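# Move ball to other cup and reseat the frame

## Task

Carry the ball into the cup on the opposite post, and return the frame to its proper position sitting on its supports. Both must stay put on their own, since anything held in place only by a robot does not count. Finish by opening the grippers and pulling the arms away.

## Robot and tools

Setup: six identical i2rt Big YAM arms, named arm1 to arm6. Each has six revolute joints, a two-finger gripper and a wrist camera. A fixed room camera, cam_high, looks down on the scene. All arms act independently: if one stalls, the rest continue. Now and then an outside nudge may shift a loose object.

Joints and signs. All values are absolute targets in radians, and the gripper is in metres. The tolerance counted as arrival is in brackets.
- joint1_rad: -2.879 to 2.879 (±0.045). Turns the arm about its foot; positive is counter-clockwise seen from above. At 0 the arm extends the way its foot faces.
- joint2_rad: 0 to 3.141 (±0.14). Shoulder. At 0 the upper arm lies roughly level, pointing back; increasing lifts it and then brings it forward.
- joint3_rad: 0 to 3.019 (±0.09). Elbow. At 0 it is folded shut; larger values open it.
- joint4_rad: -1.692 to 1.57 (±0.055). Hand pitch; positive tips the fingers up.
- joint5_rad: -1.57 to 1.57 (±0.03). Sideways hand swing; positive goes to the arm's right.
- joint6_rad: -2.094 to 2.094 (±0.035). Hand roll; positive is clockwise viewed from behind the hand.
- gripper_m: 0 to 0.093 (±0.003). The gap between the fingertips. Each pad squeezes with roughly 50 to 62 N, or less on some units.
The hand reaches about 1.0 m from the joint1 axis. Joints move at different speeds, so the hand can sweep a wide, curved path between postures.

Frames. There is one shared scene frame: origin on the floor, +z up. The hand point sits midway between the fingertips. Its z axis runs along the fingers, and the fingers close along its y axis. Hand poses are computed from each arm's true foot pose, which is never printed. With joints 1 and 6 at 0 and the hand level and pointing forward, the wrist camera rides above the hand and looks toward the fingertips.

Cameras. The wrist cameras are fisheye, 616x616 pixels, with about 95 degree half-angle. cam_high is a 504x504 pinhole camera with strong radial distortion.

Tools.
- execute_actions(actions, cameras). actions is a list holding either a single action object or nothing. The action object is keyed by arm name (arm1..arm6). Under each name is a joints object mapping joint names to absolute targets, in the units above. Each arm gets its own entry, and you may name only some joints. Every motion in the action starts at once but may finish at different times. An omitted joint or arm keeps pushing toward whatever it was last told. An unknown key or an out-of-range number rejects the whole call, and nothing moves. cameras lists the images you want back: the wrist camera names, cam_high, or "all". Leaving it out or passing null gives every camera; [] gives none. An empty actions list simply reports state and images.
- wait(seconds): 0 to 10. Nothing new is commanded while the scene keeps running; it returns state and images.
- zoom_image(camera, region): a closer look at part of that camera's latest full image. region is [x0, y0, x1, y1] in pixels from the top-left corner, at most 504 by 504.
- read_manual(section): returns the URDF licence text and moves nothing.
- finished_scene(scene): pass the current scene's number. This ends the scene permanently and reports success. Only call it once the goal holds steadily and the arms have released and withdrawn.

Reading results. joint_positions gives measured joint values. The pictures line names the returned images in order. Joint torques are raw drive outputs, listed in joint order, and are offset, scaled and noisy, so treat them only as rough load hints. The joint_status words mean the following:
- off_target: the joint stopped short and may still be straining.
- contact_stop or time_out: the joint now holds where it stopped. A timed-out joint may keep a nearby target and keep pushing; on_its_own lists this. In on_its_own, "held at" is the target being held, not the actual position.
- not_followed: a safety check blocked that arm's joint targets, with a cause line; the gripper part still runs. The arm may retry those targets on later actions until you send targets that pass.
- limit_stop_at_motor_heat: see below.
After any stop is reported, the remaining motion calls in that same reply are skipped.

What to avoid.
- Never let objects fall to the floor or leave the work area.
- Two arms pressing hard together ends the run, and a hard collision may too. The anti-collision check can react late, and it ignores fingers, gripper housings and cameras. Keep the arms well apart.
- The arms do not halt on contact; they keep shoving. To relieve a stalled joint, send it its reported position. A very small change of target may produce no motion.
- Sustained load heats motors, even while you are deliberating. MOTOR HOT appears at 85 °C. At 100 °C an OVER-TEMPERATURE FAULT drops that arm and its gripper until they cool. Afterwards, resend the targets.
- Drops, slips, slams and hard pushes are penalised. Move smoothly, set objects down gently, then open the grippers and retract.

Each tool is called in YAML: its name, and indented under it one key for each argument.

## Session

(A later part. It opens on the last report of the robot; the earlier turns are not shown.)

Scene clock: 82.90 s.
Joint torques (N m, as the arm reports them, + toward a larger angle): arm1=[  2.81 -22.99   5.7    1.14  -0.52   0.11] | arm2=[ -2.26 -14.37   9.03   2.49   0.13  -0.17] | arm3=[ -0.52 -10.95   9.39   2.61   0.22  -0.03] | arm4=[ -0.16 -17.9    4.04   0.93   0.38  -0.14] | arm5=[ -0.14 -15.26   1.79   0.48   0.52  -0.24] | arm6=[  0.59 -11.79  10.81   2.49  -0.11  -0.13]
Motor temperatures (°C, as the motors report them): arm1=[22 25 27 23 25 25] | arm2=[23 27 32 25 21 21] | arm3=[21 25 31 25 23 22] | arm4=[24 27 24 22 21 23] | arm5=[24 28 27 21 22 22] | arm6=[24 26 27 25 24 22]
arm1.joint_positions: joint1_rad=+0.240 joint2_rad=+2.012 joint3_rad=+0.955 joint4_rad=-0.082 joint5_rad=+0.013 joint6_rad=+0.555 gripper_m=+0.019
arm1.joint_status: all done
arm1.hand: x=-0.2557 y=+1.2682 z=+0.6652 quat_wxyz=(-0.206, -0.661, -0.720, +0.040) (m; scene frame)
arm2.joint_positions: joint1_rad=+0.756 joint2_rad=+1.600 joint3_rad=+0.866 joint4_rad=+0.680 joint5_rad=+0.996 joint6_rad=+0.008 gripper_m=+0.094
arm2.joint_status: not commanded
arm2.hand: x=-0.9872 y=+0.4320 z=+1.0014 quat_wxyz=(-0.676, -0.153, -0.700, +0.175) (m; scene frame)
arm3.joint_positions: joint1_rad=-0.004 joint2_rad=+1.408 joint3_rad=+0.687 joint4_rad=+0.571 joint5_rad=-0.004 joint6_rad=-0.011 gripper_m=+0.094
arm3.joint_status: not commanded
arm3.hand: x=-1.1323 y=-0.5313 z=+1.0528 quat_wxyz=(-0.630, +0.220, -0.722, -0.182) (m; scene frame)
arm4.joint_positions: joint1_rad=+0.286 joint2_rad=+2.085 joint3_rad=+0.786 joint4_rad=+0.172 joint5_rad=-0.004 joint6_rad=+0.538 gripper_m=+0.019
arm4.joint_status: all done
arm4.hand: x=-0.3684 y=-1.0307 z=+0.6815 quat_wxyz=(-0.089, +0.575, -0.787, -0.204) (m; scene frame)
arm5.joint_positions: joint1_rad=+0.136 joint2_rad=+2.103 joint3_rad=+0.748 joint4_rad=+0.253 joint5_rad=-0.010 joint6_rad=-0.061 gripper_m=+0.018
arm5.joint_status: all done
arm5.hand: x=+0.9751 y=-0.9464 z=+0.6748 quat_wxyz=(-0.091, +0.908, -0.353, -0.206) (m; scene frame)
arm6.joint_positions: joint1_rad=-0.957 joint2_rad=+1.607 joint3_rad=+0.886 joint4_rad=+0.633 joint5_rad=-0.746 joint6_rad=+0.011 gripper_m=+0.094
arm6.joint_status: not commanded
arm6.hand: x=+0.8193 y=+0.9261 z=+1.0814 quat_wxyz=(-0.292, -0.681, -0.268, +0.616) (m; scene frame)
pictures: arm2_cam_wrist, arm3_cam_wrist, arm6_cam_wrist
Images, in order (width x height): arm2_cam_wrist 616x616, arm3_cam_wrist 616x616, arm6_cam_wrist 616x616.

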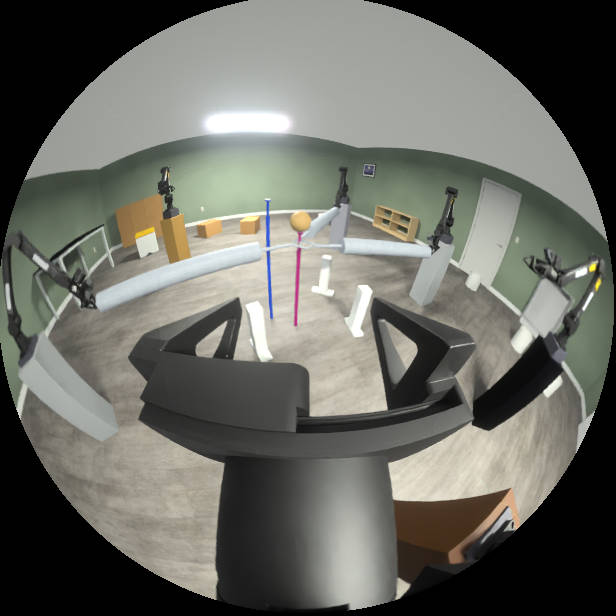

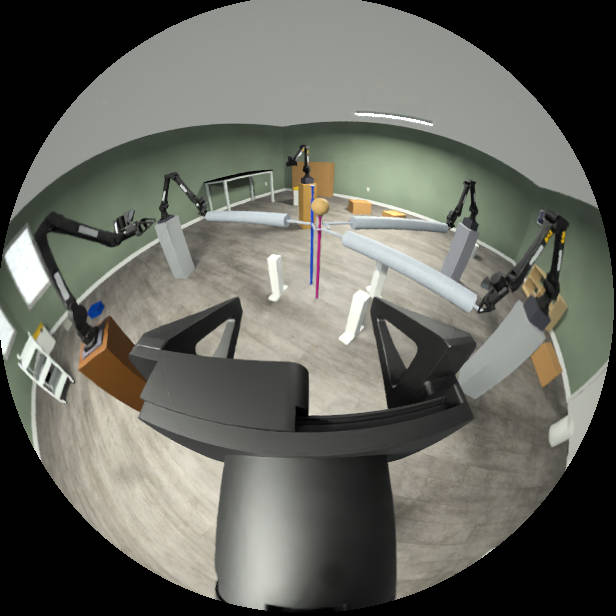

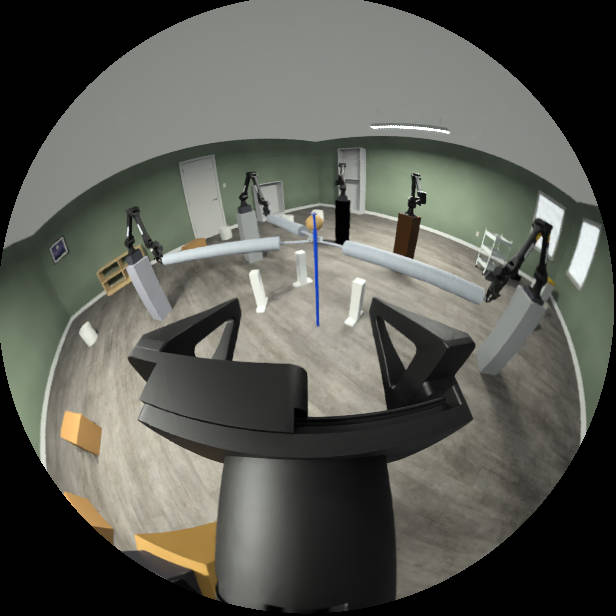

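execute_actions:
  actions:
    - {"arm1":{"joints":{"joint1_rad":0.236,"joint2_rad":1.862,"joint3_rad":0.995,"joint4_rad":-0.21,"joint6_rad":0.567}},"arm4":{"joints":{"joint1_rad":0.298,"joint2_rad":1.906,"joint3_rad":0.778,"joint4_rad":0.035,"joint6_rad":0.532}},"arm5":{"joints":{"joint1_rad":0.142,"joint2_rad":1.927,"joint3_rad":0.722,"joint4_rad":0.105,"joint6_rad":-0.076}}}
  cameras: ["arm2_cam_wrist","arm6_cam_wrist","arm3_cam_wrist"]

zoom_image:
  camera: "arm2_cam_wrist"
  region: [260,190,340,270]

zoom_image:
  camera: "arm6_cam_wrist"
  region: [275,190,355,270]

zoom_image:
  camera: "arm3_cam_wrist"
  region: [280,175,360,255]

Scene clock: 90.20 s.
Joint torques (N m, as the arm reports them, + toward a larger angle): arm1=[  1.53 -23.61   7.69   1.31  -0.25  -0.04] | arm2=[ -2.37 -14.59   9.1    2.68   0.1   -0.15] | arm3=[ -0.49 -10.93   9.4    2.59   0.22  -0.02] | arm4=[  0.29 -17.18   5.42   1.09   0.24  -0.08] | arm5=[  0.39 -13.95   2.68   0.57   0.51  -0.2 ] | arm6=[  0.78 -11.95  10.91   2.54  -0.02  -0.13]
Motor temperatures (°C, as the motors report them): arm1=[22 25 28 23 26 25] | arm2=[23 27 32 25 21 21] | arm3=[21 26 31 25 23 22] | arm4=[24 27 24 22 21 23] | arm5=[24 28 27 21 22 22] | arm6=[24 26 28 25 24 22]
arm1.joint_positions: joint1_rad=+0.237 joint2_rad=+1.902 joint3_rad=+0.965 joint4_rad=-0.209 joint5_rad=+0.008 joint6_rad=+0.554 gripper_m=+0.019
arm1.joint_status: all done
arm1.hand: x=-0.2556 y=+1.2658 z=+0.7123 quat_wxyz=(-0.204, -0.662, -0.720, +0.037) (m; scene frame)
arm2.joint_positions: joint1_rad=+0.756 joint2_rad=+1.600 joint3_rad=+0.866 joint4_rad=+0.680 joint5_rad=+0.996 joint6_rad=+0.008 gripper_m=+0.094
arm2.joint_status: not commanded
arm2.hand: x=-0.9872 y=+0.4320 z=+1.0014 quat_wxyz=(-0.676, -0.153, -0.700, +0.175) (m; scene frame)
arm3.joint_positions: joint1_rad=-0.004 joint2_rad=+1.408 joint3_rad=+0.687 joint4_rad=+0.571 joint5_rad=-0.004 joint6_rad=-0.011 gripper_m=+0.094
arm3.joint_status: not commanded
arm3.hand: x=-1.1323 y=-0.5313 z=+1.0528 quat_wxyz=(-0.630, +0.220, -0.722, -0.182) (m; scene frame)
arm4.joint_positions: joint1_rad=+0.287 joint2_rad=+1.935 joint3_rad=+0.765 joint4_rad=+0.039 joint5_rad=-0.001 joint6_rad=+0.539 gripper_m=+0.019
arm4.joint_status: all done
arm4.hand: x=-0.3684 y=-1.0326 z=+0.7303 quat_wxyz=(-0.089, +0.575, -0.788, -0.202) (m; scene frame)
arm5.joint_positions: joint1_rad=+0.137 joint2_rad=+1.944 joint3_rad=+0.724 joint4_rad=+0.114 joint5_rad=-0.011 joint6_rad=-0.060 gripper_m=+0.018
arm5.joint_status: all done
arm5.hand: x=+0.9747 y=-0.9476 z=+0.7243 quat_wxyz=(-0.090, +0.909, -0.353, -0.203) (m; scene frame)
arm6.joint_positions: joint1_rad=-0.957 joint2_rad=+1.607 joint3_rad=+0.886 joint4_rad=+0.633 joint5_rad=-0.746 joint6_rad=+0.011 gripper_m=+0.094
arm6.joint_status: not commanded
arm6.hand: x=+0.8193 y=+0.9261 z=+1.0814 quat_wxyz=(-0.292, -0.681, -0.268, +0.616) (m; scene frame)
pictures: arm2_cam_wrist, arm3_cam_wrist, arm6_cam_wrist
Images, in order (width x height): arm2_cam_wrist 616x616, arm3_cam_wrist 616x616, arm6_cam_wrist 616x616.

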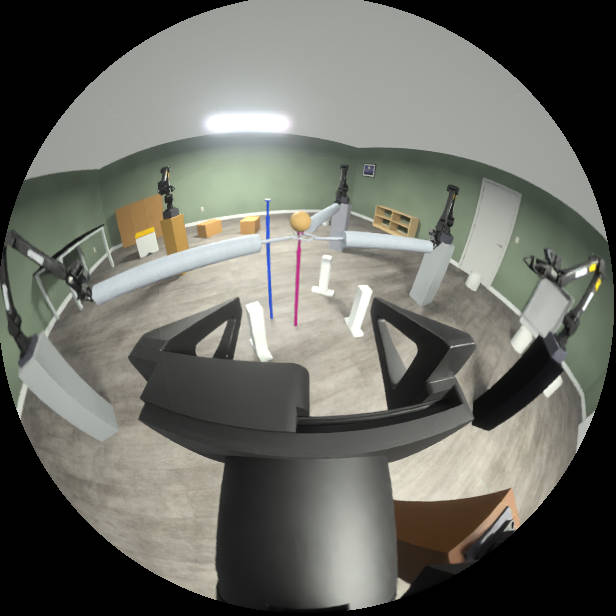

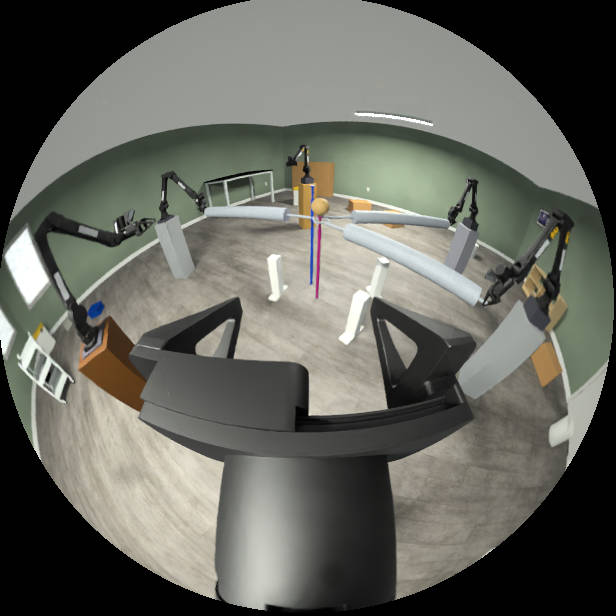

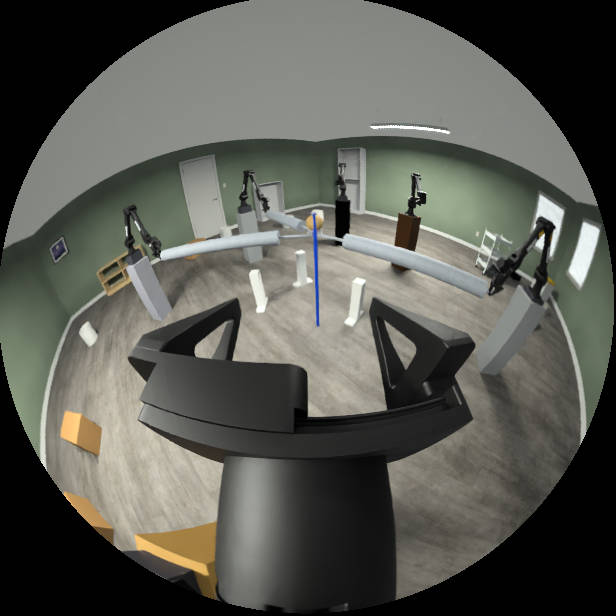

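Region (260, 190, 340, 270) of arm2_cam_wrist's 616x616 image, scaled by 6.300, with more detail than that image has.

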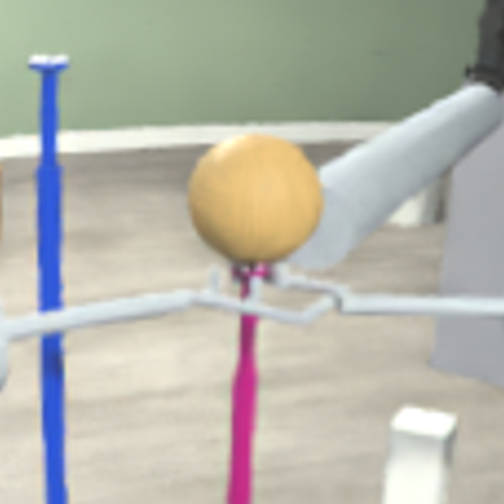

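Region (275, 190, 355, 270) of arm6_cam_wrist's 616x616 image, scaled by 6.300, with more detail than that image has.

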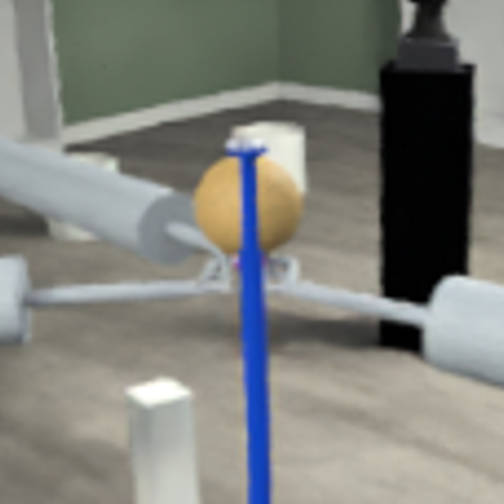

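Region (280, 175, 360, 255) of arm3_cam_wrist's 616x616 image, scaled by 6.300, with more detail than that image has.

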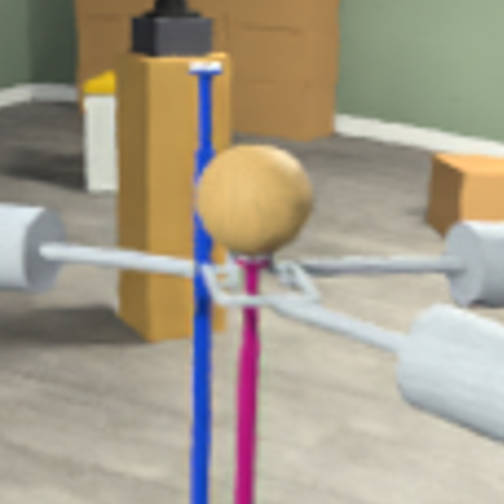

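execute_actions:
  actions:
    - {"arm1":{"joints":{"joint1_rad":0.226,"joint2_rad":1.755,"joint3_rad":1.027,"joint4_rad":-0.34}},"arm4":{"joints":{"joint1_rad":0.308,"joint2_rad":1.765,"joint3_rad":0.79,"joint4_rad":-0.11}},"arm5":{"joints":{"joint1_rad":0.152,"joint2_rad":1.776,"joint3_rad":0.726,"joint4_rad":-0.045}}}
  cameras: ["arm2_cam_wrist"]

zoom_image:
  camera: "arm2_cam_wrist"
  region: [260,190,340,270]

Scene clock: 94.57 s.
Joint torques (N m, as the arm reports them, + toward a larger angle): arm1=[  1.5  -23.46   9.41   0.94  -0.28   0.04] | arm2=[ -2.45 -14.37   9.08   2.43   0.13  -0.15] | arm3=[ -0.48 -10.94   9.41   2.6    0.22  -0.03] | arm4=[  0.14 -16.97   7.37   0.92   0.21  -0.11] | arm5=[  0.31 -13.14   3.9    0.23   0.47  -0.22] | arm6=[  0.74 -11.84  10.87   2.3   -0.07  -0.14]
Motor temperatures (°C, as the motors report them): arm1=[22 25 28 23 26 25] | arm2=[23 27 32 25 21 21] | arm3=[21 26 31 25 23 22] | arm4=[24 27 24 22 21 23] | arm5=[24 28 27 21 22 22] | arm6=[24 26 28 25 24 22]
arm1.joint_positions: joint1_rad=+0.229 joint2_rad=+1.803 joint3_rad=+0.980 joint4_rad=-0.329 joint5_rad=+0.010 joint6_rad=+0.549 gripper_m=+0.019
arm1.joint_status: all done
arm1.hand: x=-0.2605 y=+1.2644 z=+0.7559 quat_wxyz=(-0.200, -0.663, -0.720, +0.038) (m; scene frame)
arm2.joint_positions: joint1_rad=+0.756 joint2_rad=+1.600 joint3_rad=+0.866 joint4_rad=+0.680 joint5_rad=+0.996 joint6_rad=+0.008 gripper_m=+0.094
arm2.joint_status: not commanded
arm2.hand: x=-0.9872 y=+0.4320 z=+1.0014 quat_wxyz=(-0.676, -0.153, -0.700, +0.175) (m; scene frame)
arm3.joint_positions: joint1_rad=-0.004 joint2_rad=+1.408 joint3_rad=+0.687 joint4_rad=+0.571 joint5_rad=-0.004 joint6_rad=-0.011 gripper_m=+0.094
arm3.joint_status: not commanded
arm3.hand: x=-1.1323 y=-0.5313 z=+1.0528 quat_wxyz=(-0.630, +0.220, -0.722, -0.182) (m; scene frame)
arm4.joint_positions: joint1_rad=+0.295 joint2_rad=+1.800 joint3_rad=+0.765 joint4_rad=-0.102 joint5_rad=-0.001 joint6_rad=+0.542 gripper_m=+0.019
arm4.joint_status: all done
arm4.hand: x=-0.3716 y=-1.0351 z=+0.7770 quat_wxyz=(-0.087, +0.577, -0.787, -0.200) (m; scene frame)
arm5.joint_positions: joint1_rad=+0.144 joint2_rad=+1.796 joint3_rad=+0.724 joint4_rad=-0.032 joint5_rad=-0.009 joint6_rad=-0.056 gripper_m=+0.018
arm5.joint_status: all done
arm5.hand: x=+0.9713 y=-0.9478 z=+0.7739 quat_wxyz=(-0.090, +0.909, -0.352, -0.204) (m; scene frame)
arm6.joint_positions: joint1_rad=-0.957 joint2_rad=+1.607 joint3_rad=+0.886 joint4_rad=+0.633 joint5_rad=-0.746 joint6_rad=+0.011 gripper_m=+0.094
arm6.joint_status: not commanded
arm6.hand: x=+0.8193 y=+0.9261 z=+1.0814 quat_wxyz=(-0.292, -0.681, -0.268, +0.616) (m; scene frame)
pictures: arm2_cam_wrist
Images, in order (width x height): arm2_cam_wrist 616x616.

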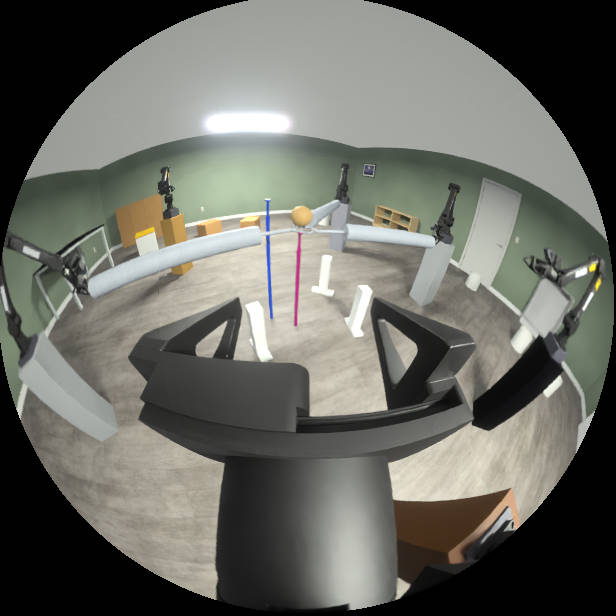

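Region (260, 190, 340, 270) of arm2_cam_wrist's 616x616 image, scaled by 6.300, with more detail than that image has.

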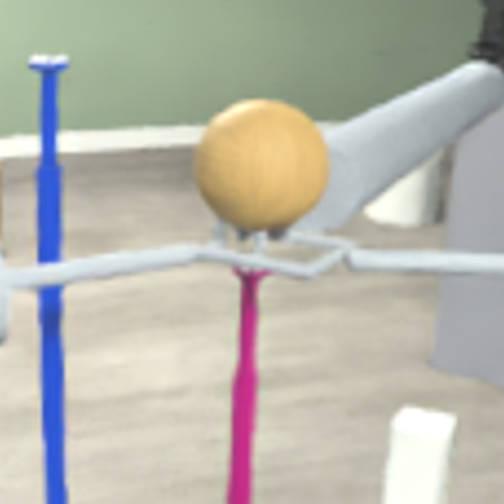

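execute_actions:
  actions:
    - {"arm1":{"joints":{"joint2_rad":1.621,"joint3_rad":1.113,"joint4_rad":-0.562}},"arm4":{"joints":{"joint2_rad":1.594,"joint3_rad":0.842,"joint4_rad":-0.323}},"arm5":{"joints":{"joint2_rad":1.59,"joint3_rad":0.775,"joint4_rad":-0.265}}}
  cameras: []

execute_actions:
  actions:
    - {"arm1":{"joints":{"joint2_rad":1.54,"joint3_rad":1.217,"joint4_rad":-0.747}},"arm4":{"joints":{"joint2_rad":1.462,"joint3_rad":0.92,"joint4_rad":-0.533}},"arm5":{"joints":{"joint2_rad":1.443,"joint3_rad":0.848,"joint4_rad":-0.485}}}
  cameras: []

execute_actions:
  actions:
    - {"arm1":{"joints":{"joint2_rad":1.492,"joint3_rad":1.353,"joint4_rad":-0.931}},"arm4":{"joints":{"joint2_rad":1.371,"joint3_rad":1.032,"joint4_rad":-0.736}},"arm5":{"joints":{"joint2_rad":1.341,"joint3_rad":0.956,"joint4_rad":-0.695}}}
  cameras: ["arm2_cam_wrist","arm6_cam_wrist"]

zoom_image:
  camera: "arm2_cam_wrist"
  region: [245,155,345,255]

zoom_image:
  camera: "arm6_cam_wrist"
  region: [265,155,365,255]

Scene clock: 106.77 s.
Joint torques (N m, as the arm reports them, + toward a larger angle): arm1=[  1.92 -21.21  11.15   0.35  -0.39   0.15] | arm2=[ -2.45 -14.5    9.07   2.58   0.14  -0.15] | arm3=[ -0.5  -10.92   9.39   2.61   0.22  -0.03] | arm4=[  0.32 -14.85  11.     0.51   0.12  -0.12] | arm5=[  0.64 -12.11   7.75   0.02   0.34  -0.3 ] | arm6=[  0.55 -11.55  10.82   2.46  -0.11  -0.14]
Motor temperatures (°C, as the motors report them): arm1=[22 25 30 23 25 25] | arm2=[23 27 32 25 21 21] | arm3=[21 26 31 25 23 22] | arm4=[24 27 25 22 21 23] | arm5=[24 28 28 21 22 22] | arm6=[24 26 28 25 24 22]
arm1.joint_positions: joint1_rad=+0.226 joint2_rad=+1.664 joint3_rad=+1.055 joint4_rad=-0.540 joint5_rad=+0.010 joint6_rad=+0.547 gripper_m=+0.019
arm1.joint_status: all done
arm1.hand: x=-0.2600 y=+1.2593 z=+0.8356 quat_wxyz=(-0.201, -0.664, -0.719, +0.040) (m; scene frame)
arm2.joint_positions: joint1_rad=+0.756 joint2_rad=+1.600 joint3_rad=+0.866 joint4_rad=+0.680 joint5_rad=+0.996 joint6_rad=+0.008 gripper_m=+0.094
arm2.joint_status: not commanded
arm2.hand: x=-0.9872 y=+0.4320 z=+1.0014 quat_wxyz=(-0.676, -0.153, -0.700, +0.175) (m; scene frame)
arm3.joint_positions: joint1_rad=-0.004 joint2_rad=+1.408 joint3_rad=+0.687 joint4_rad=+0.571 joint5_rad=-0.004 joint6_rad=-0.011 gripper_m=+0.094
arm3.joint_status: not commanded
arm3.hand: x=-1.1323 y=-0.5313 z=+1.0528 quat_wxyz=(-0.630, +0.220, -0.722, -0.182) (m; scene frame)
arm4.joint_positions: joint1_rad=+0.295 joint2_rad=+1.618 joint3_rad=+0.784 joint4_rad=-0.305 joint5_rad=+0.001 joint6_rad=+0.542 gripper_m=+0.019
arm4.joint_status: all done
arm4.hand: x=-0.3703 y=-1.0409 z=+0.8435 quat_wxyz=(-0.087, +0.577, -0.787, -0.198) (m; scene frame)
arm5.joint_positions: joint1_rad=+0.148 joint2_rad=+1.601 joint3_rad=+0.741 joint4_rad=-0.242 joint5_rad=-0.007 joint6_rad=-0.052 gripper_m=+0.018
arm5.joint_status: all done
arm5.hand: x=+0.9721 y=-0.9512 z=+0.8431 quat_wxyz=(-0.091, +0.908, -0.352, -0.206) (m; scene frame)
arm6.joint_positions: joint1_rad=-0.957 joint2_rad=+1.607 joint3_rad=+0.886 joint4_rad=+0.633 joint5_rad=-0.746 joint6_rad=+0.011 gripper_m=+0.094
arm6.joint_status: not commanded
arm6.hand: x=+0.8193 y=+0.9261 z=+1.0814 quat_wxyz=(-0.292, -0.681, -0.268, +0.616) (m; scene frame)
pictures: none
No camera images: the call's "cameras" was empty. Leave "cameras" out to get every camera's image.

Scene clock: 107.70 s.
Joint torques (N m, as the arm reports them, + toward a larger angle): arm1=[  2.29 -21.34  12.51   0.25  -0.18   0.14] | arm2=[ -2.28 -14.76   9.     2.58   0.12  -0.18] | arm3=[ -0.49 -10.97   9.41   2.6    0.22  -0.03] | arm4=[  0.35 -14.37  13.11   0.41   0.04  -0.11] | arm5=[  0.63 -11.48   9.28  -0.1    0.4   -0.29] | arm6=[ -0.1  -12.41  10.87   2.56  -0.13  -0.13]
Motor temperatures (°C, as the motors report them): arm1=[22 25 30 23 25 25] | arm2=[23 27 32 25 21 21] | arm3=[21 26 31 25 23 22] | arm4=[24 27 25 22 21 23] | arm5=[24 28 28 21 22 22] | arm6=[24 26 28 25 24 22]
arm1.joint_positions: joint1_rad=+0.226 joint2_rad=+1.591 joint3_rad=+1.149 joint4_rad=-0.723 joint5_rad=+0.007 joint6_rad=+0.546 gripper_m=+0.019
arm1.joint_status: all done
arm1.hand: x=-0.2594 y=+1.2579 z=+0.8958 quat_wxyz=(-0.194, -0.664, -0.721, +0.037) (m; scene frame)
arm2.joint_positions: joint1_rad=+0.756 joint2_rad=+1.600 joint3_rad=+0.866 joint4_rad=+0.680 joint5_rad=+0.996 joint6_rad=+0.008 gripper_m=+0.094
arm2.joint_status: not commanded
arm2.hand: x=-0.9872 y=+0.4320 z=+1.0014 quat_wxyz=(-0.676, -0.153, -0.700, +0.175) (m; scene frame)
arm3.joint_positions: joint1_rad=-0.004 joint2_rad=+1.408 joint3_rad=+0.687 joint4_rad=+0.571 joint5_rad=-0.004 joint6_rad=-0.011 gripper_m=+0.094
arm3.joint_status: not commanded
arm3.hand: x=-1.1323 y=-0.5313 z=+1.0528 quat_wxyz=(-0.630, +0.220, -0.722, -0.182) (m; scene frame)
arm4.joint_positions: joint1_rad=+0.296 joint2_rad=+1.488 joint3_rad=+0.849 joint4_rad=-0.512 joint5_rad=+0.003 joint6_rad=+0.541 gripper_m=+0.019
arm4.joint_status: all done
arm4.hand: x=-0.3704 y=-1.0432 z=+0.9054 quat_wxyz=(-0.085, +0.579, -0.788, -0.192) (m; scene frame)
arm5.joint_positions: joint1_rad=+0.148 joint2_rad=+1.458 joint3_rad=+0.806 joint4_rad=-0.458 joint5_rad=-0.009 joint6_rad=-0.052 gripper_m=+0.018
arm5.joint_status: all done
arm5.hand: x=+0.9721 y=-0.9522 z=+0.9074 quat_wxyz=(-0.088, +0.909, -0.352, -0.203) (m; scene frame)
arm6.joint_positions: joint1_rad=-0.957 joint2_rad=+1.607 joint3_rad=+0.886 joint4_rad=+0.633 joint5_rad=-0.746 joint6_rad=+0.011 gripper_m=+0.094
arm6.joint_status: not commanded
arm6.hand: x=+0.8193 y=+0.9261 z=+1.0814 quat_wxyz=(-0.292, -0.681, -0.268, +0.616) (m; scene frame)
pictures: none
No camera images: the call's "cameras" was empty. Leave "cameras" out to get every camera's image.

Scene clock: 108.70 s.
Joint torques (N m, as the arm reports them, + toward a larger angle): arm1=[  2.41 -23.11  14.04   0.48  -0.06   0.1 ] | arm2=[ -1.78 -14.8    8.99   2.51   0.13  -0.17] | arm3=[ -0.44 -10.9    9.4    2.6    0.22  -0.02] | arm4=[  0.08 -14.21  15.06   0.39   0.03  -0.08] | arm5=[  0.62 -11.53  10.9   -0.18   0.43  -0.25] | arm6=[  0.42 -12.25  10.61   2.41  -0.14  -0.14]
Motor temperatures (°C, as the motors report them): arm1=[22 25 30 23 25 25] | arm2=[23 27 32 25 21 21] | arm3=[21 26 31 25 23 22] | arm4=[24 27 26 22 21 23] | arm5=[24 28 29 21 22 22] | arm6=[24 26 28 25 24 22]
arm1.joint_positions: joint1_rad=+0.226 joint2_rad=+1.549 joint3_rad=+1.270 joint4_rad=-0.910 joint5_rad=+0.002 joint6_rad=+0.545 gripper_m=+0.019
arm1.joint_status: all done
arm1.hand: x=-0.2586 y=+1.2568 z=+0.9545 quat_wxyz=(-0.183, -0.665, -0.723, +0.032) (m; scene frame)
arm2.joint_positions: joint1_rad=+0.756 joint2_rad=+1.600 joint3_rad=+0.866 joint4_rad=+0.680 joint5_rad=+0.996 joint6_rad=+0.008 gripper_m=+0.094
arm2.joint_status: not commanded
arm2.hand: x=-0.9872 y=+0.4320 z=+1.0014 quat_wxyz=(-0.676, -0.153, -0.700, +0.175) (m; scene frame)
arm3.joint_positions: joint1_rad=-0.004 joint2_rad=+1.408 joint3_rad=+0.687 joint4_rad=+0.571 joint5_rad=-0.004 joint6_rad=-0.011 gripper_m=+0.094
arm3.joint_status: not commanded
arm3.hand: x=-1.1323 y=-0.5313 z=+1.0528 quat_wxyz=(-0.630, +0.220, -0.722, -0.182) (m; scene frame)
arm4.joint_positions: joint1_rad=+0.296 joint2_rad=+1.400 joint3_rad=+0.945 joint4_rad=-0.717 joint5_rad=+0.003 joint6_rad=+0.539 gripper_m=+0.019
arm4.joint_status: all done
arm4.hand: x=-0.3702 y=-1.0454 z=+0.9654 quat_wxyz=(-0.082, +0.581, -0.789, -0.183) (m; scene frame)
arm5.joint_positions: joint1_rad=+0.149 joint2_rad=+1.363 joint3_rad=+0.904 joint4_rad=-0.668 joint5_rad=-0.009 joint6_rad=-0.052 gripper_m=+0.018
arm5.joint_status: all done
arm5.hand: x=+0.9723 y=-0.9529 z=+0.9688 quat_wxyz=(-0.085, +0.911, -0.353, -0.195) (m; scene frame)
arm6.joint_positions: joint1_rad=-0.957 joint2_rad=+1.607 joint3_rad=+0.886 joint4_rad=+0.633 joint5_rad=-0.746 joint6_rad=+0.011 gripper_m=+0.094
arm6.joint_status: not commanded
arm6.hand: x=+0.8193 y=+0.9261 z=+1.0814 quat_wxyz=(-0.292, -0.681, -0.268, +0.616) (m; scene frame)
pictures: arm2_cam_wrist, arm6_cam_wrist
Images, in order (width x height): arm2_cam_wrist 616x616, arm6_cam_wrist 616x616.

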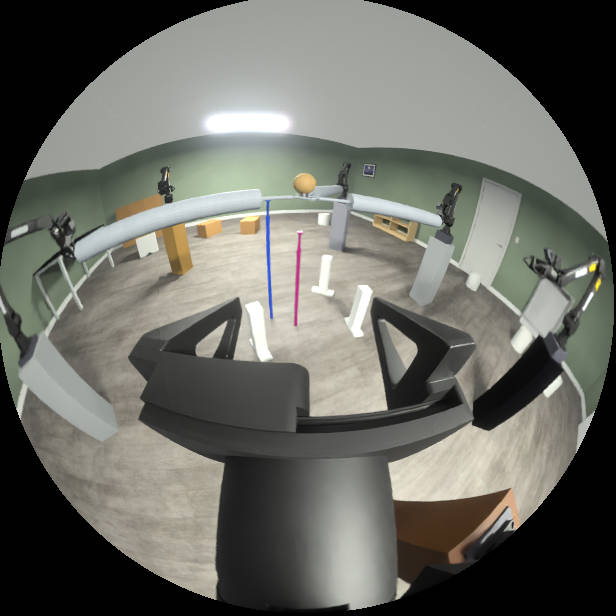

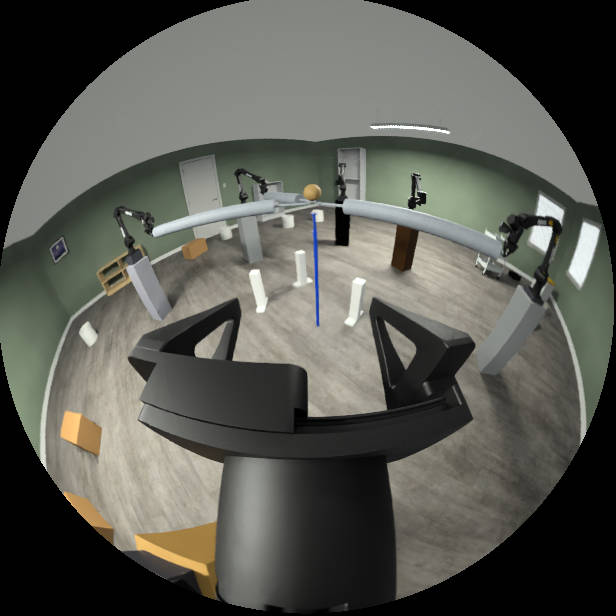

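Region (245, 155, 345, 255) of arm2_cam_wrist's 616x616 image, scaled by 5.040, with more detail than that image has.

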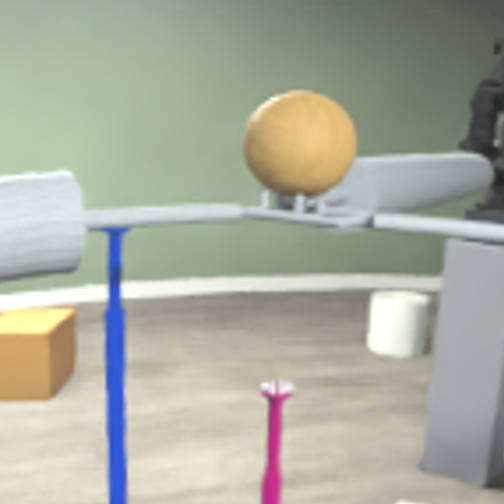

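Region (265, 155, 365, 255) of arm6_cam_wrist's 616x616 image, scaled by 5.040, with more detail than that image has.

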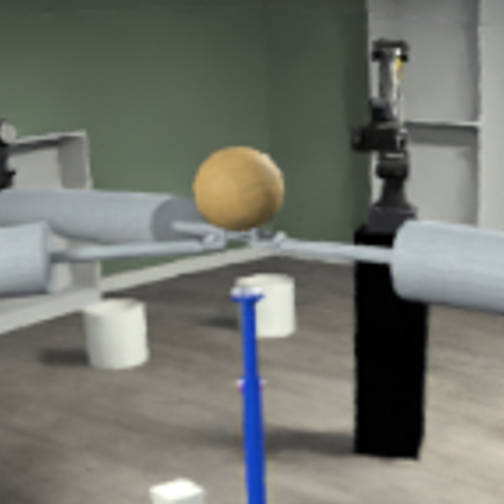

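execute_actions:
  actions:
    - {"arm1":{"joints":{"joint1_rad":0.367,"joint2_rad":1.469,"joint3_rad":1.38,"joint4_rad":-0.981,"joint6_rad":0.702}},"arm4":{"joints":{"joint1_rad":0.189,"joint2_rad":1.461,"joint3_rad":1.194,"joint4_rad":-0.793,"joint6_rad":0.414}},"arm5":{"joints":{"joint1_rad":-0.01,"joint2_rad":1.342,"joint3_rad":1.013,"joint4_rad":-0.751,"joint6_rad":-0.242}}}
  cameras: []

execute_actions:
  actions:
    - {"arm1":{"joints":{"joint1_rad":0.498,"joint2_rad":1.479,"joint3_rad":1.391,"joint4_rad":-0.982,"joint6_rad":0.834}},"arm4":{"joints":{"joint1_rad":0.094,"joint2_rad":1.579,"joint3_rad":1.328,"joint4_rad":-0.809,"joint6_rad":0.311}},"arm5":{"joints":{"joint1_rad":-0.152,"joint2_rad":1.39,"joint3_rad":1.059,"joint4_rad":-0.749,"joint6_rad":-0.397}}}
  cameras: ["arm2_cam_wrist","arm6_cam_wrist"]

zoom_image:
  camera: "arm2_cam_wrist"
  region: [245,155,345,255]

zoom_image:
  camera: "arm6_cam_wrist"
  region: [265,155,365,255]

Scene clock: 122.57 s.
Joint torques (N m, as the arm reports them, + toward a larger angle): arm1=[  1.72 -23.91  14.55   0.42  -0.41   0.17] | arm2=[ -2.15 -14.55   9.06   2.7    0.11  -0.13] | arm3=[ -0.46 -10.94   9.41   2.6    0.22  -0.03] | arm4=[  0.71 -17.75  15.64   0.9    0.14   0.03] | arm5=[  0.48 -11.83  11.3    0.03   0.69  -0.24] | arm6=[  0.11 -11.86  10.83   2.35  -0.07  -0.2 ]
Motor temperatures (°C, as the motors report them): arm1=[22 25 34 23 25 25] | arm2=[23 27 32 25 21 21] | arm3=[21 26 31 25 23 22] | arm4=[24 27 31 22 21 23] | arm5=[24 28 32 21 22 22] | arm6=[24 27 28 25 24 22]
arm1.joint_positions: joint1_rad=+0.370 joint2_rad=+1.542 joint3_rad=+1.288 joint4_rad=-0.961 joint5_rad=+0.011 joint6_rad=+0.682 gripper_m=+0.019
arm1.joint_status: joint3_rad time_out (moved +0.018 of +0.110); the others done
arm1.on_its_own: joint3_rad reads +1.288 and still pushes toward +1.380 since a time_out
arm1.hand: x=-0.2048 y=+1.3105 z=+0.9628 quat_wxyz=(-0.174, -0.665, -0.726, +0.010) (m; scene frame)
arm2.joint_positions: joint1_rad=+0.756 joint2_rad=+1.600 joint3_rad=+0.866 joint4_rad=+0.680 joint5_rad=+0.996 joint6_rad=+0.008 gripper_m=+0.094
arm2.joint_status: not commanded
arm2.hand: x=-0.9872 y=+0.4320 z=+1.0014 quat_wxyz=(-0.676, -0.153, -0.700, +0.175) (m; scene frame)
arm3.joint_positions: joint1_rad=-0.004 joint2_rad=+1.408 joint3_rad=+0.687 joint4_rad=+0.571 joint5_rad=-0.004 joint6_rad=-0.011 gripper_m=+0.094
arm3.joint_status: not commanded
arm3.hand: x=-1.1323 y=-0.5313 z=+1.0528 quat_wxyz=(-0.630, +0.220, -0.722, -0.182) (m; scene frame)
arm4.joint_positions: joint1_rad=+0.171 joint2_rad=+1.508 joint3_rad=+1.100 joint4_rad=-0.787 joint5_rad=+0.001 joint6_rad=+0.411 gripper_m=+0.019
arm4.joint_status: joint3_rad time_out (moved +0.155 of +0.249); the others done
arm4.on_its_own: joint3_rad reads +1.100 and still pushes toward +1.194 since a time_out
arm4.hand: x=-0.3189 y=-0.9920 z=+0.9776 quat_wxyz=(-0.098, +0.584, -0.789, -0.163) (m; scene frame)
arm5.joint_positions: joint1_rad=-0.012 joint2_rad=+1.363 joint3_rad=+0.957 joint4_rad=-0.727 joint5_rad=-0.015 joint6_rad=-0.218 gripper_m=+0.018
arm5.joint_status: all done
arm5.hand: x=+1.0233 y=-0.9005 z=+0.9865 quat_wxyz=(-0.112, +0.913, -0.350, -0.177) (m; scene frame)
arm6.joint_positions: joint1_rad=-0.957 joint2_rad=+1.607 joint3_rad=+0.886 joint4_rad=+0.633 joint5_rad=-0.746 joint6_rad=+0.011 gripper_m=+0.094
arm6.joint_status: not commanded
arm6.hand: x=+0.8193 y=+0.9261 z=+1.0814 quat_wxyz=(-0.292, -0.681, -0.268, +0.616) (m; scene frame)
pictures: none
No camera images: the call's "cameras" was empty. Leave "cameras" out to get every camera's image.

not run: a stop came earlier in this reply.

Region (245, 155, 345, 255) of arm2_cam_wrist's 616x616 image, scaled by 5.040, with more detail than that image has.

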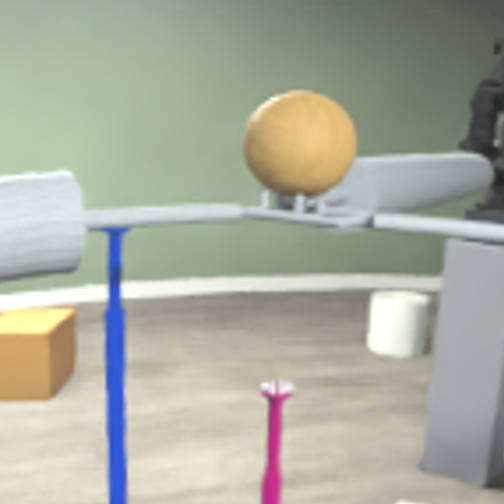

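Region (265, 155, 365, 255) of arm6_cam_wrist's 616x616 image, scaled by 5.040, with more detail than that image has.

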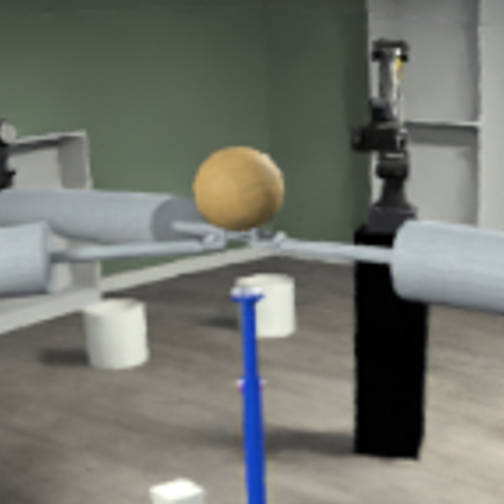

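execute_actions:
  actions:
    - {"arm1":{"joints":{"joint1_rad":0.498,"joint2_rad":1.45,"joint3_rad":1.391,"joint4_rad":-0.94,"joint6_rad":0.834}},"arm4":{"joints":{"joint1_rad":0.1,"joint2_rad":1.579,"joint3_rad":1.335,"joint4_rad":-0.78,"joint6_rad":0.311}},"arm5":{"joints":{"joint1_rad":-0.152,"joint2_rad":1.39,"joint3_rad":1.055,"joint4_rad":-0.72,"joint6_rad":-0.397}}}
  cameras: ["arm2_cam_wrist","arm6_cam_wrist"]

zoom_image:
  camera: "arm2_cam_wrist"
  region: [245,155,345,255]

zoom_image:
  camera: "arm6_cam_wrist"
  region: [265,155,365,255]

Scene clock: 129.17 s.
Joint torques (N m, as the arm reports them, + toward a larger angle): arm1=[  2.17 -24.53  15.35   2.35  -0.42   0.06] | arm2=[ -2.14 -14.64   9.09   2.6    0.12  -0.16] | arm3=[ -0.51 -10.95   9.41   2.6    0.22  -0.03] | arm4=[  0.67 -20.87  16.45   1.5    0.21  -0.04] | arm5=[  0.28 -12.82  10.69   0.9    0.79  -0.32] | arm6=[  0.67 -11.91  10.81   2.34  -0.08  -0.09]
Motor temperatures (°C, as the motors report them): arm1=[22 25 36 23 25 25] | arm2=[23 27 32 25 21 21] | arm3=[21 26 31 25 23 22] | arm4=[24 27 32 22 21 23] | arm5=[24 28 33 21 22 22] | arm6=[24 27 28 25 24 22]
arm1.joint_positions: joint1_rad=+0.499 joint2_rad=+1.527 joint3_rad=+1.289 joint4_rad=-0.960 joint5_rad=+0.013 joint6_rad=+0.812 gripper_m=+0.019
arm1.joint_status: joint3_rad time_out (moved +0.001 of +0.103); the others done
arm1.on_its_own: joint3_rad reads +1.289 and still pushes toward +1.391 since a time_out
arm1.hand: x=-0.1587 y=+1.3617 z=+0.9715 quat_wxyz=(-0.182, -0.664, -0.725, -0.013) (m; scene frame)
arm2.joint_positions: joint1_rad=+0.756 joint2_rad=+1.600 joint3_rad=+0.866 joint4_rad=+0.680 joint5_rad=+0.996 joint6_rad=+0.008 gripper_m=+0.094
arm2.joint_status: not commanded
arm2.hand: x=-0.9872 y=+0.4320 z=+1.0014 quat_wxyz=(-0.676, -0.153, -0.700, +0.175) (m; scene frame)
arm3.joint_positions: joint1_rad=-0.004 joint2_rad=+1.408 joint3_rad=+0.687 joint4_rad=+0.571 joint5_rad=-0.004 joint6_rad=-0.011 gripper_m=+0.094
arm3.joint_status: not commanded
arm3.hand: x=-1.1323 y=-0.5313 z=+1.0528 quat_wxyz=(-0.630, +0.220, -0.722, -0.182) (m; scene frame)
arm4.joint_positions: joint1_rad=+0.080 joint2_rad=+1.635 joint3_rad=+1.230 joint4_rad=-0.787 joint5_rad=-0.001 joint6_rad=+0.315 gripper_m=+0.019
arm4.joint_status: joint3_rad time_out (moved +0.130 of +0.235); the others done
arm4.on_its_own: joint3_rad reads +1.230 and still pushes toward +1.335 since a time_out
arm4.hand: x=-0.2738 y=-0.9401 z=+0.9708 quat_wxyz=(-0.113, +0.585, -0.788, -0.155) (m; scene frame)
arm5.joint_positions: joint1_rad=-0.149 joint2_rad=+1.408 joint3_rad=+1.005 joint4_rad=-0.719 joint5_rad=-0.017 joint6_rad=-0.368 gripper_m=+0.018
arm5.joint_status: all done
arm5.hand: x=+1.0681 y=-0.8490 z=+0.9889 quat_wxyz=(-0.140, +0.914, -0.343, -0.164) (m; scene frame)
arm6.joint_positions: joint1_rad=-0.957 joint2_rad=+1.607 joint3_rad=+0.886 joint4_rad=+0.633 joint5_rad=-0.746 joint6_rad=+0.011 gripper_m=+0.094
arm6.joint_status: not commanded
arm6.hand: x=+0.8193 y=+0.9261 z=+1.0814 quat_wxyz=(-0.292, -0.681, -0.268, +0.616) (m; scene frame)
pictures: arm2_cam_wrist, arm6_cam_wrist
Images, in order (width x height): arm2_cam_wrist 616x616, arm6_cam_wrist 616x616.

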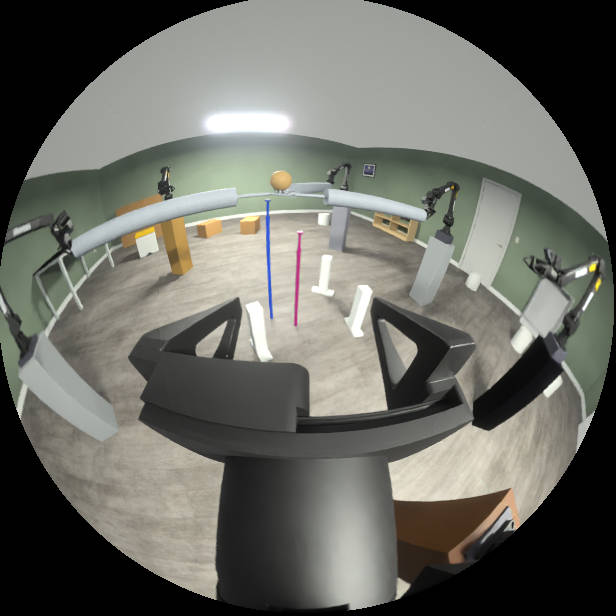

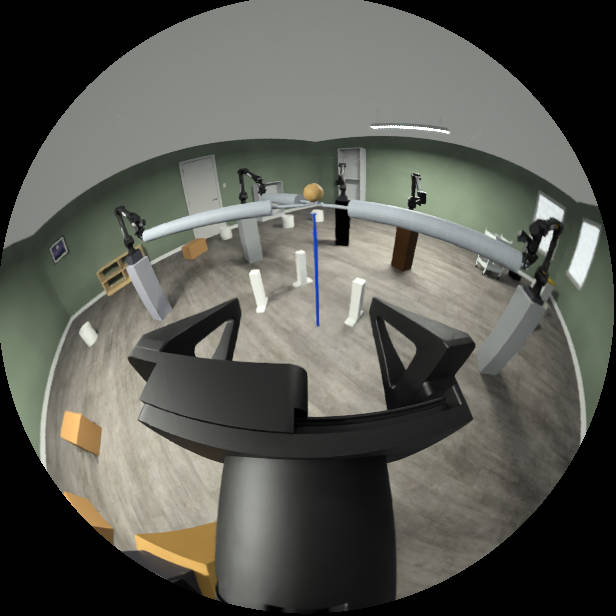

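Region (245, 155, 345, 255) of arm2_cam_wrist's 616x616 image, scaled by 5.040, with more detail than that image has.

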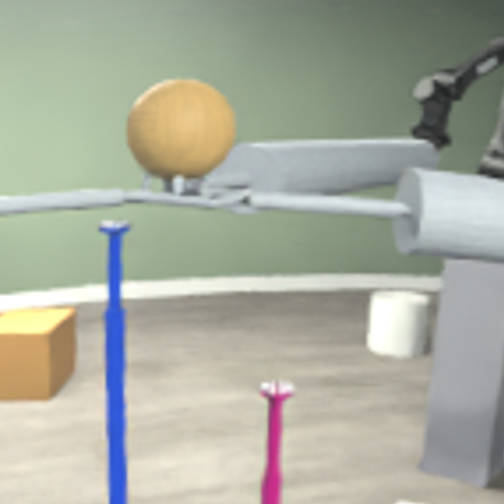

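Region (265, 155, 365, 255) of arm6_cam_wrist's 616x616 image, scaled by 5.040, with more detail than that image has.

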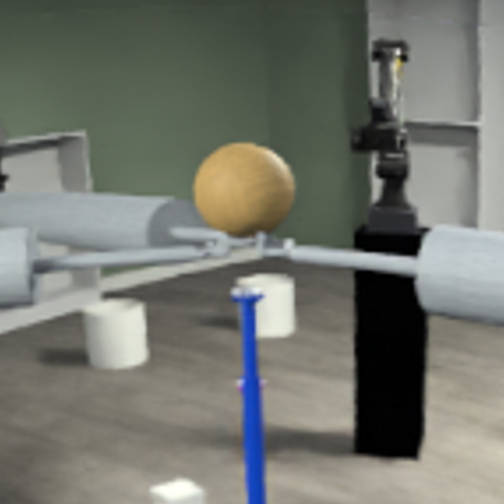

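execute_actions:
  actions:
    - {"arm1":{"joints":{"joint1_rad":0.644,"joint2_rad":1.493,"joint3_rad":1.438,"joint4_rad":-0.965,"joint6_rad":0.977}},"arm4":{"joints":{"joint1_rad":0.004,"joint2_rad":1.71,"joint3_rad":1.535,"joint4_rad":-0.84,"joint6_rad":0.207}},"arm5":{"joints":{"joint1_rad":-0.302,"joint2_rad":1.466,"joint3_rad":1.13,"joint4_rad":-0.725,"joint6_rad":-0.559}}}
  cameras: ["arm2_cam_wrist","arm6_cam_wrist"]

zoom_image:
  camera: "arm2_cam_wrist"
  region: [228,160,308,240]

zoom_image:
  camera: "arm6_cam_wrist"
  region: [275,170,355,250]

Scene clock: 137.07 s.
Joint torques (N m, as the arm reports them, + toward a larger angle): arm1=[  1.74 -23.24  15.18   1.73  -0.5    0.07] | arm2=[ -2.54 -14.57   9.11   2.5    0.1   -0.14] | arm3=[ -0.51 -10.9    9.4    2.59   0.22  -0.03] | arm4=[  0.68 -24.03  17.12   1.13   0.27  -0.06] | arm5=[ -0.25 -13.71  10.53   0.55   0.73  -0.32] | arm6=[ -0.11 -11.45  10.91   2.43  -0.08  -0.15]
Motor temperatures (°C, as the motors report them): arm1=[22 25 37 23 25 25] | arm2=[23 27 33 25 21 21] | arm3=[21 26 31 25 23 22] | arm4=[24 27 35 22 21 23] | arm5=[24 28 33 21 22 22] | arm6=[24 27 28 25 24 22]
arm1.joint_positions: joint1_rad=+0.645 joint2_rad=+1.554 joint3_rad=+1.339 joint4_rad=-0.975 joint5_rad=+0.014 joint6_rad=+0.957 gripper_m=+0.019
arm1.joint_status: joint3_rad time_out (moved +0.050 of +0.149); the others done
arm1.on_its_own: joint3_rad reads +1.339 and still pushes toward +1.438 since a time_out
arm1.hand: x=-0.1029 y=+1.4183 z=+0.9808 quat_wxyz=(-0.184, -0.663, -0.724, -0.040) (m; scene frame)
arm2.joint_positions: joint1_rad=+0.756 joint2_rad=+1.600 joint3_rad=+0.866 joint4_rad=+0.680 joint5_rad=+0.996 joint6_rad=+0.008 gripper_m=+0.094
arm2.joint_status: not commanded
arm2.hand: x=-0.9872 y=+0.4320 z=+1.0014 quat_wxyz=(-0.676, -0.153, -0.700, +0.175) (m; scene frame)
arm3.joint_positions: joint1_rad=-0.004 joint2_rad=+1.408 joint3_rad=+0.687 joint4_rad=+0.571 joint5_rad=-0.004 joint6_rad=-0.011 gripper_m=+0.094
arm3.joint_status: not commanded
arm3.hand: x=-1.1323 y=-0.5313 z=+1.0528 quat_wxyz=(-0.630, +0.220, -0.722, -0.182) (m; scene frame)
arm4.joint_positions: joint1_rad=-0.015 joint2_rad=+1.772 joint3_rad=+1.418 joint4_rad=-0.839 joint5_rad=-0.003 joint6_rad=+0.213 gripper_m=+0.019
arm4.joint_status: joint3_rad time_out (moved +0.188 of +0.305); the others done
arm4.on_its_own: joint3_rad reads +1.418 and still pushes toward +1.530 since a time_out
arm4.hand: x=-0.2169 y=-0.8845 z=+0.9729 quat_wxyz=(-0.126, +0.588, -0.786, -0.143) (m; scene frame)
arm5.joint_positions: joint1_rad=-0.299 joint2_rad=+1.491 joint3_rad=+1.084 joint4_rad=-0.719 joint5_rad=-0.016 joint6_rad=-0.528 gripper_m=+0.018
arm5.joint_status: all done
arm5.hand: x=+1.1253 y=-0.7913 z=+0.9855 quat_wxyz=(-0.164, +0.916, -0.339, -0.138) (m; scene frame)
arm6.joint_positions: joint1_rad=-0.957 joint2_rad=+1.607 joint3_rad=+0.886 joint4_rad=+0.633 joint5_rad=-0.746 joint6_rad=+0.011 gripper_m=+0.094
arm6.joint_status: not commanded
arm6.hand: x=+0.8193 y=+0.9261 z=+1.0814 quat_wxyz=(-0.292, -0.681, -0.268, +0.616) (m; scene frame)
pictures: arm2_cam_wrist, arm6_cam_wrist
Images, in order (width x height): arm2_cam_wrist 616x616, arm6_cam_wrist 616x616.

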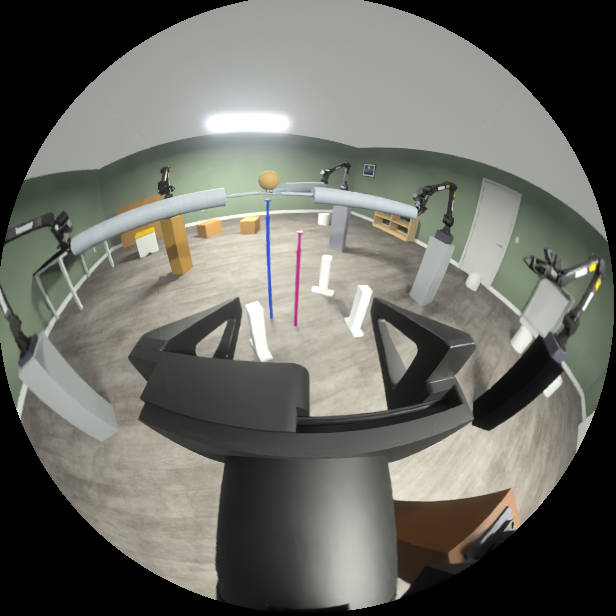

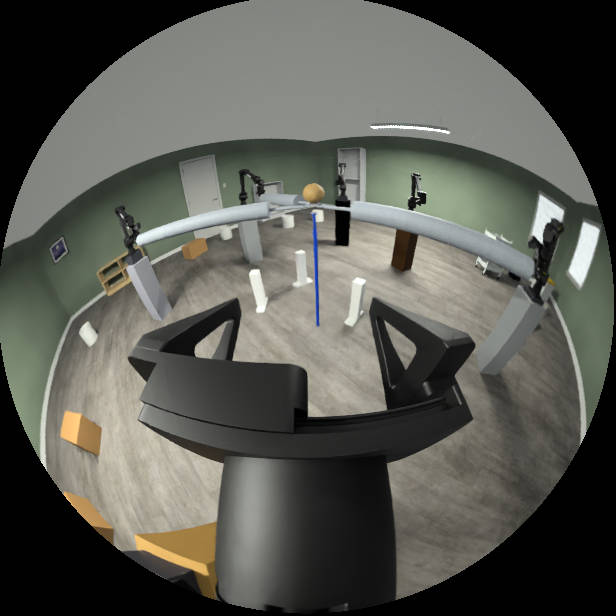

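Region (228, 160, 308, 240) of arm2_cam_wrist's 616x616 image, scaled by 6.300, with more detail than that image has.

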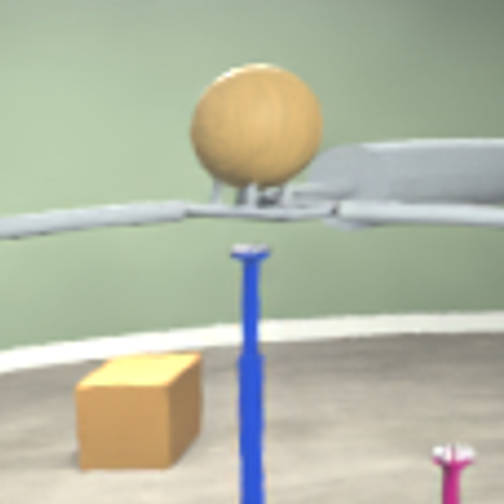

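Region (275, 170, 355, 250) of arm6_cam_wrist's 616x616 image, scaled by 6.300, with more detail than that image has.

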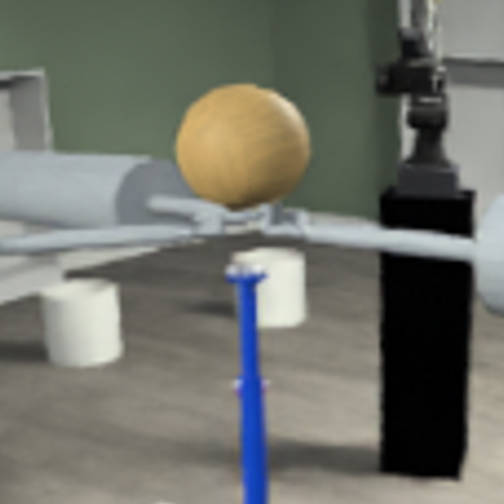

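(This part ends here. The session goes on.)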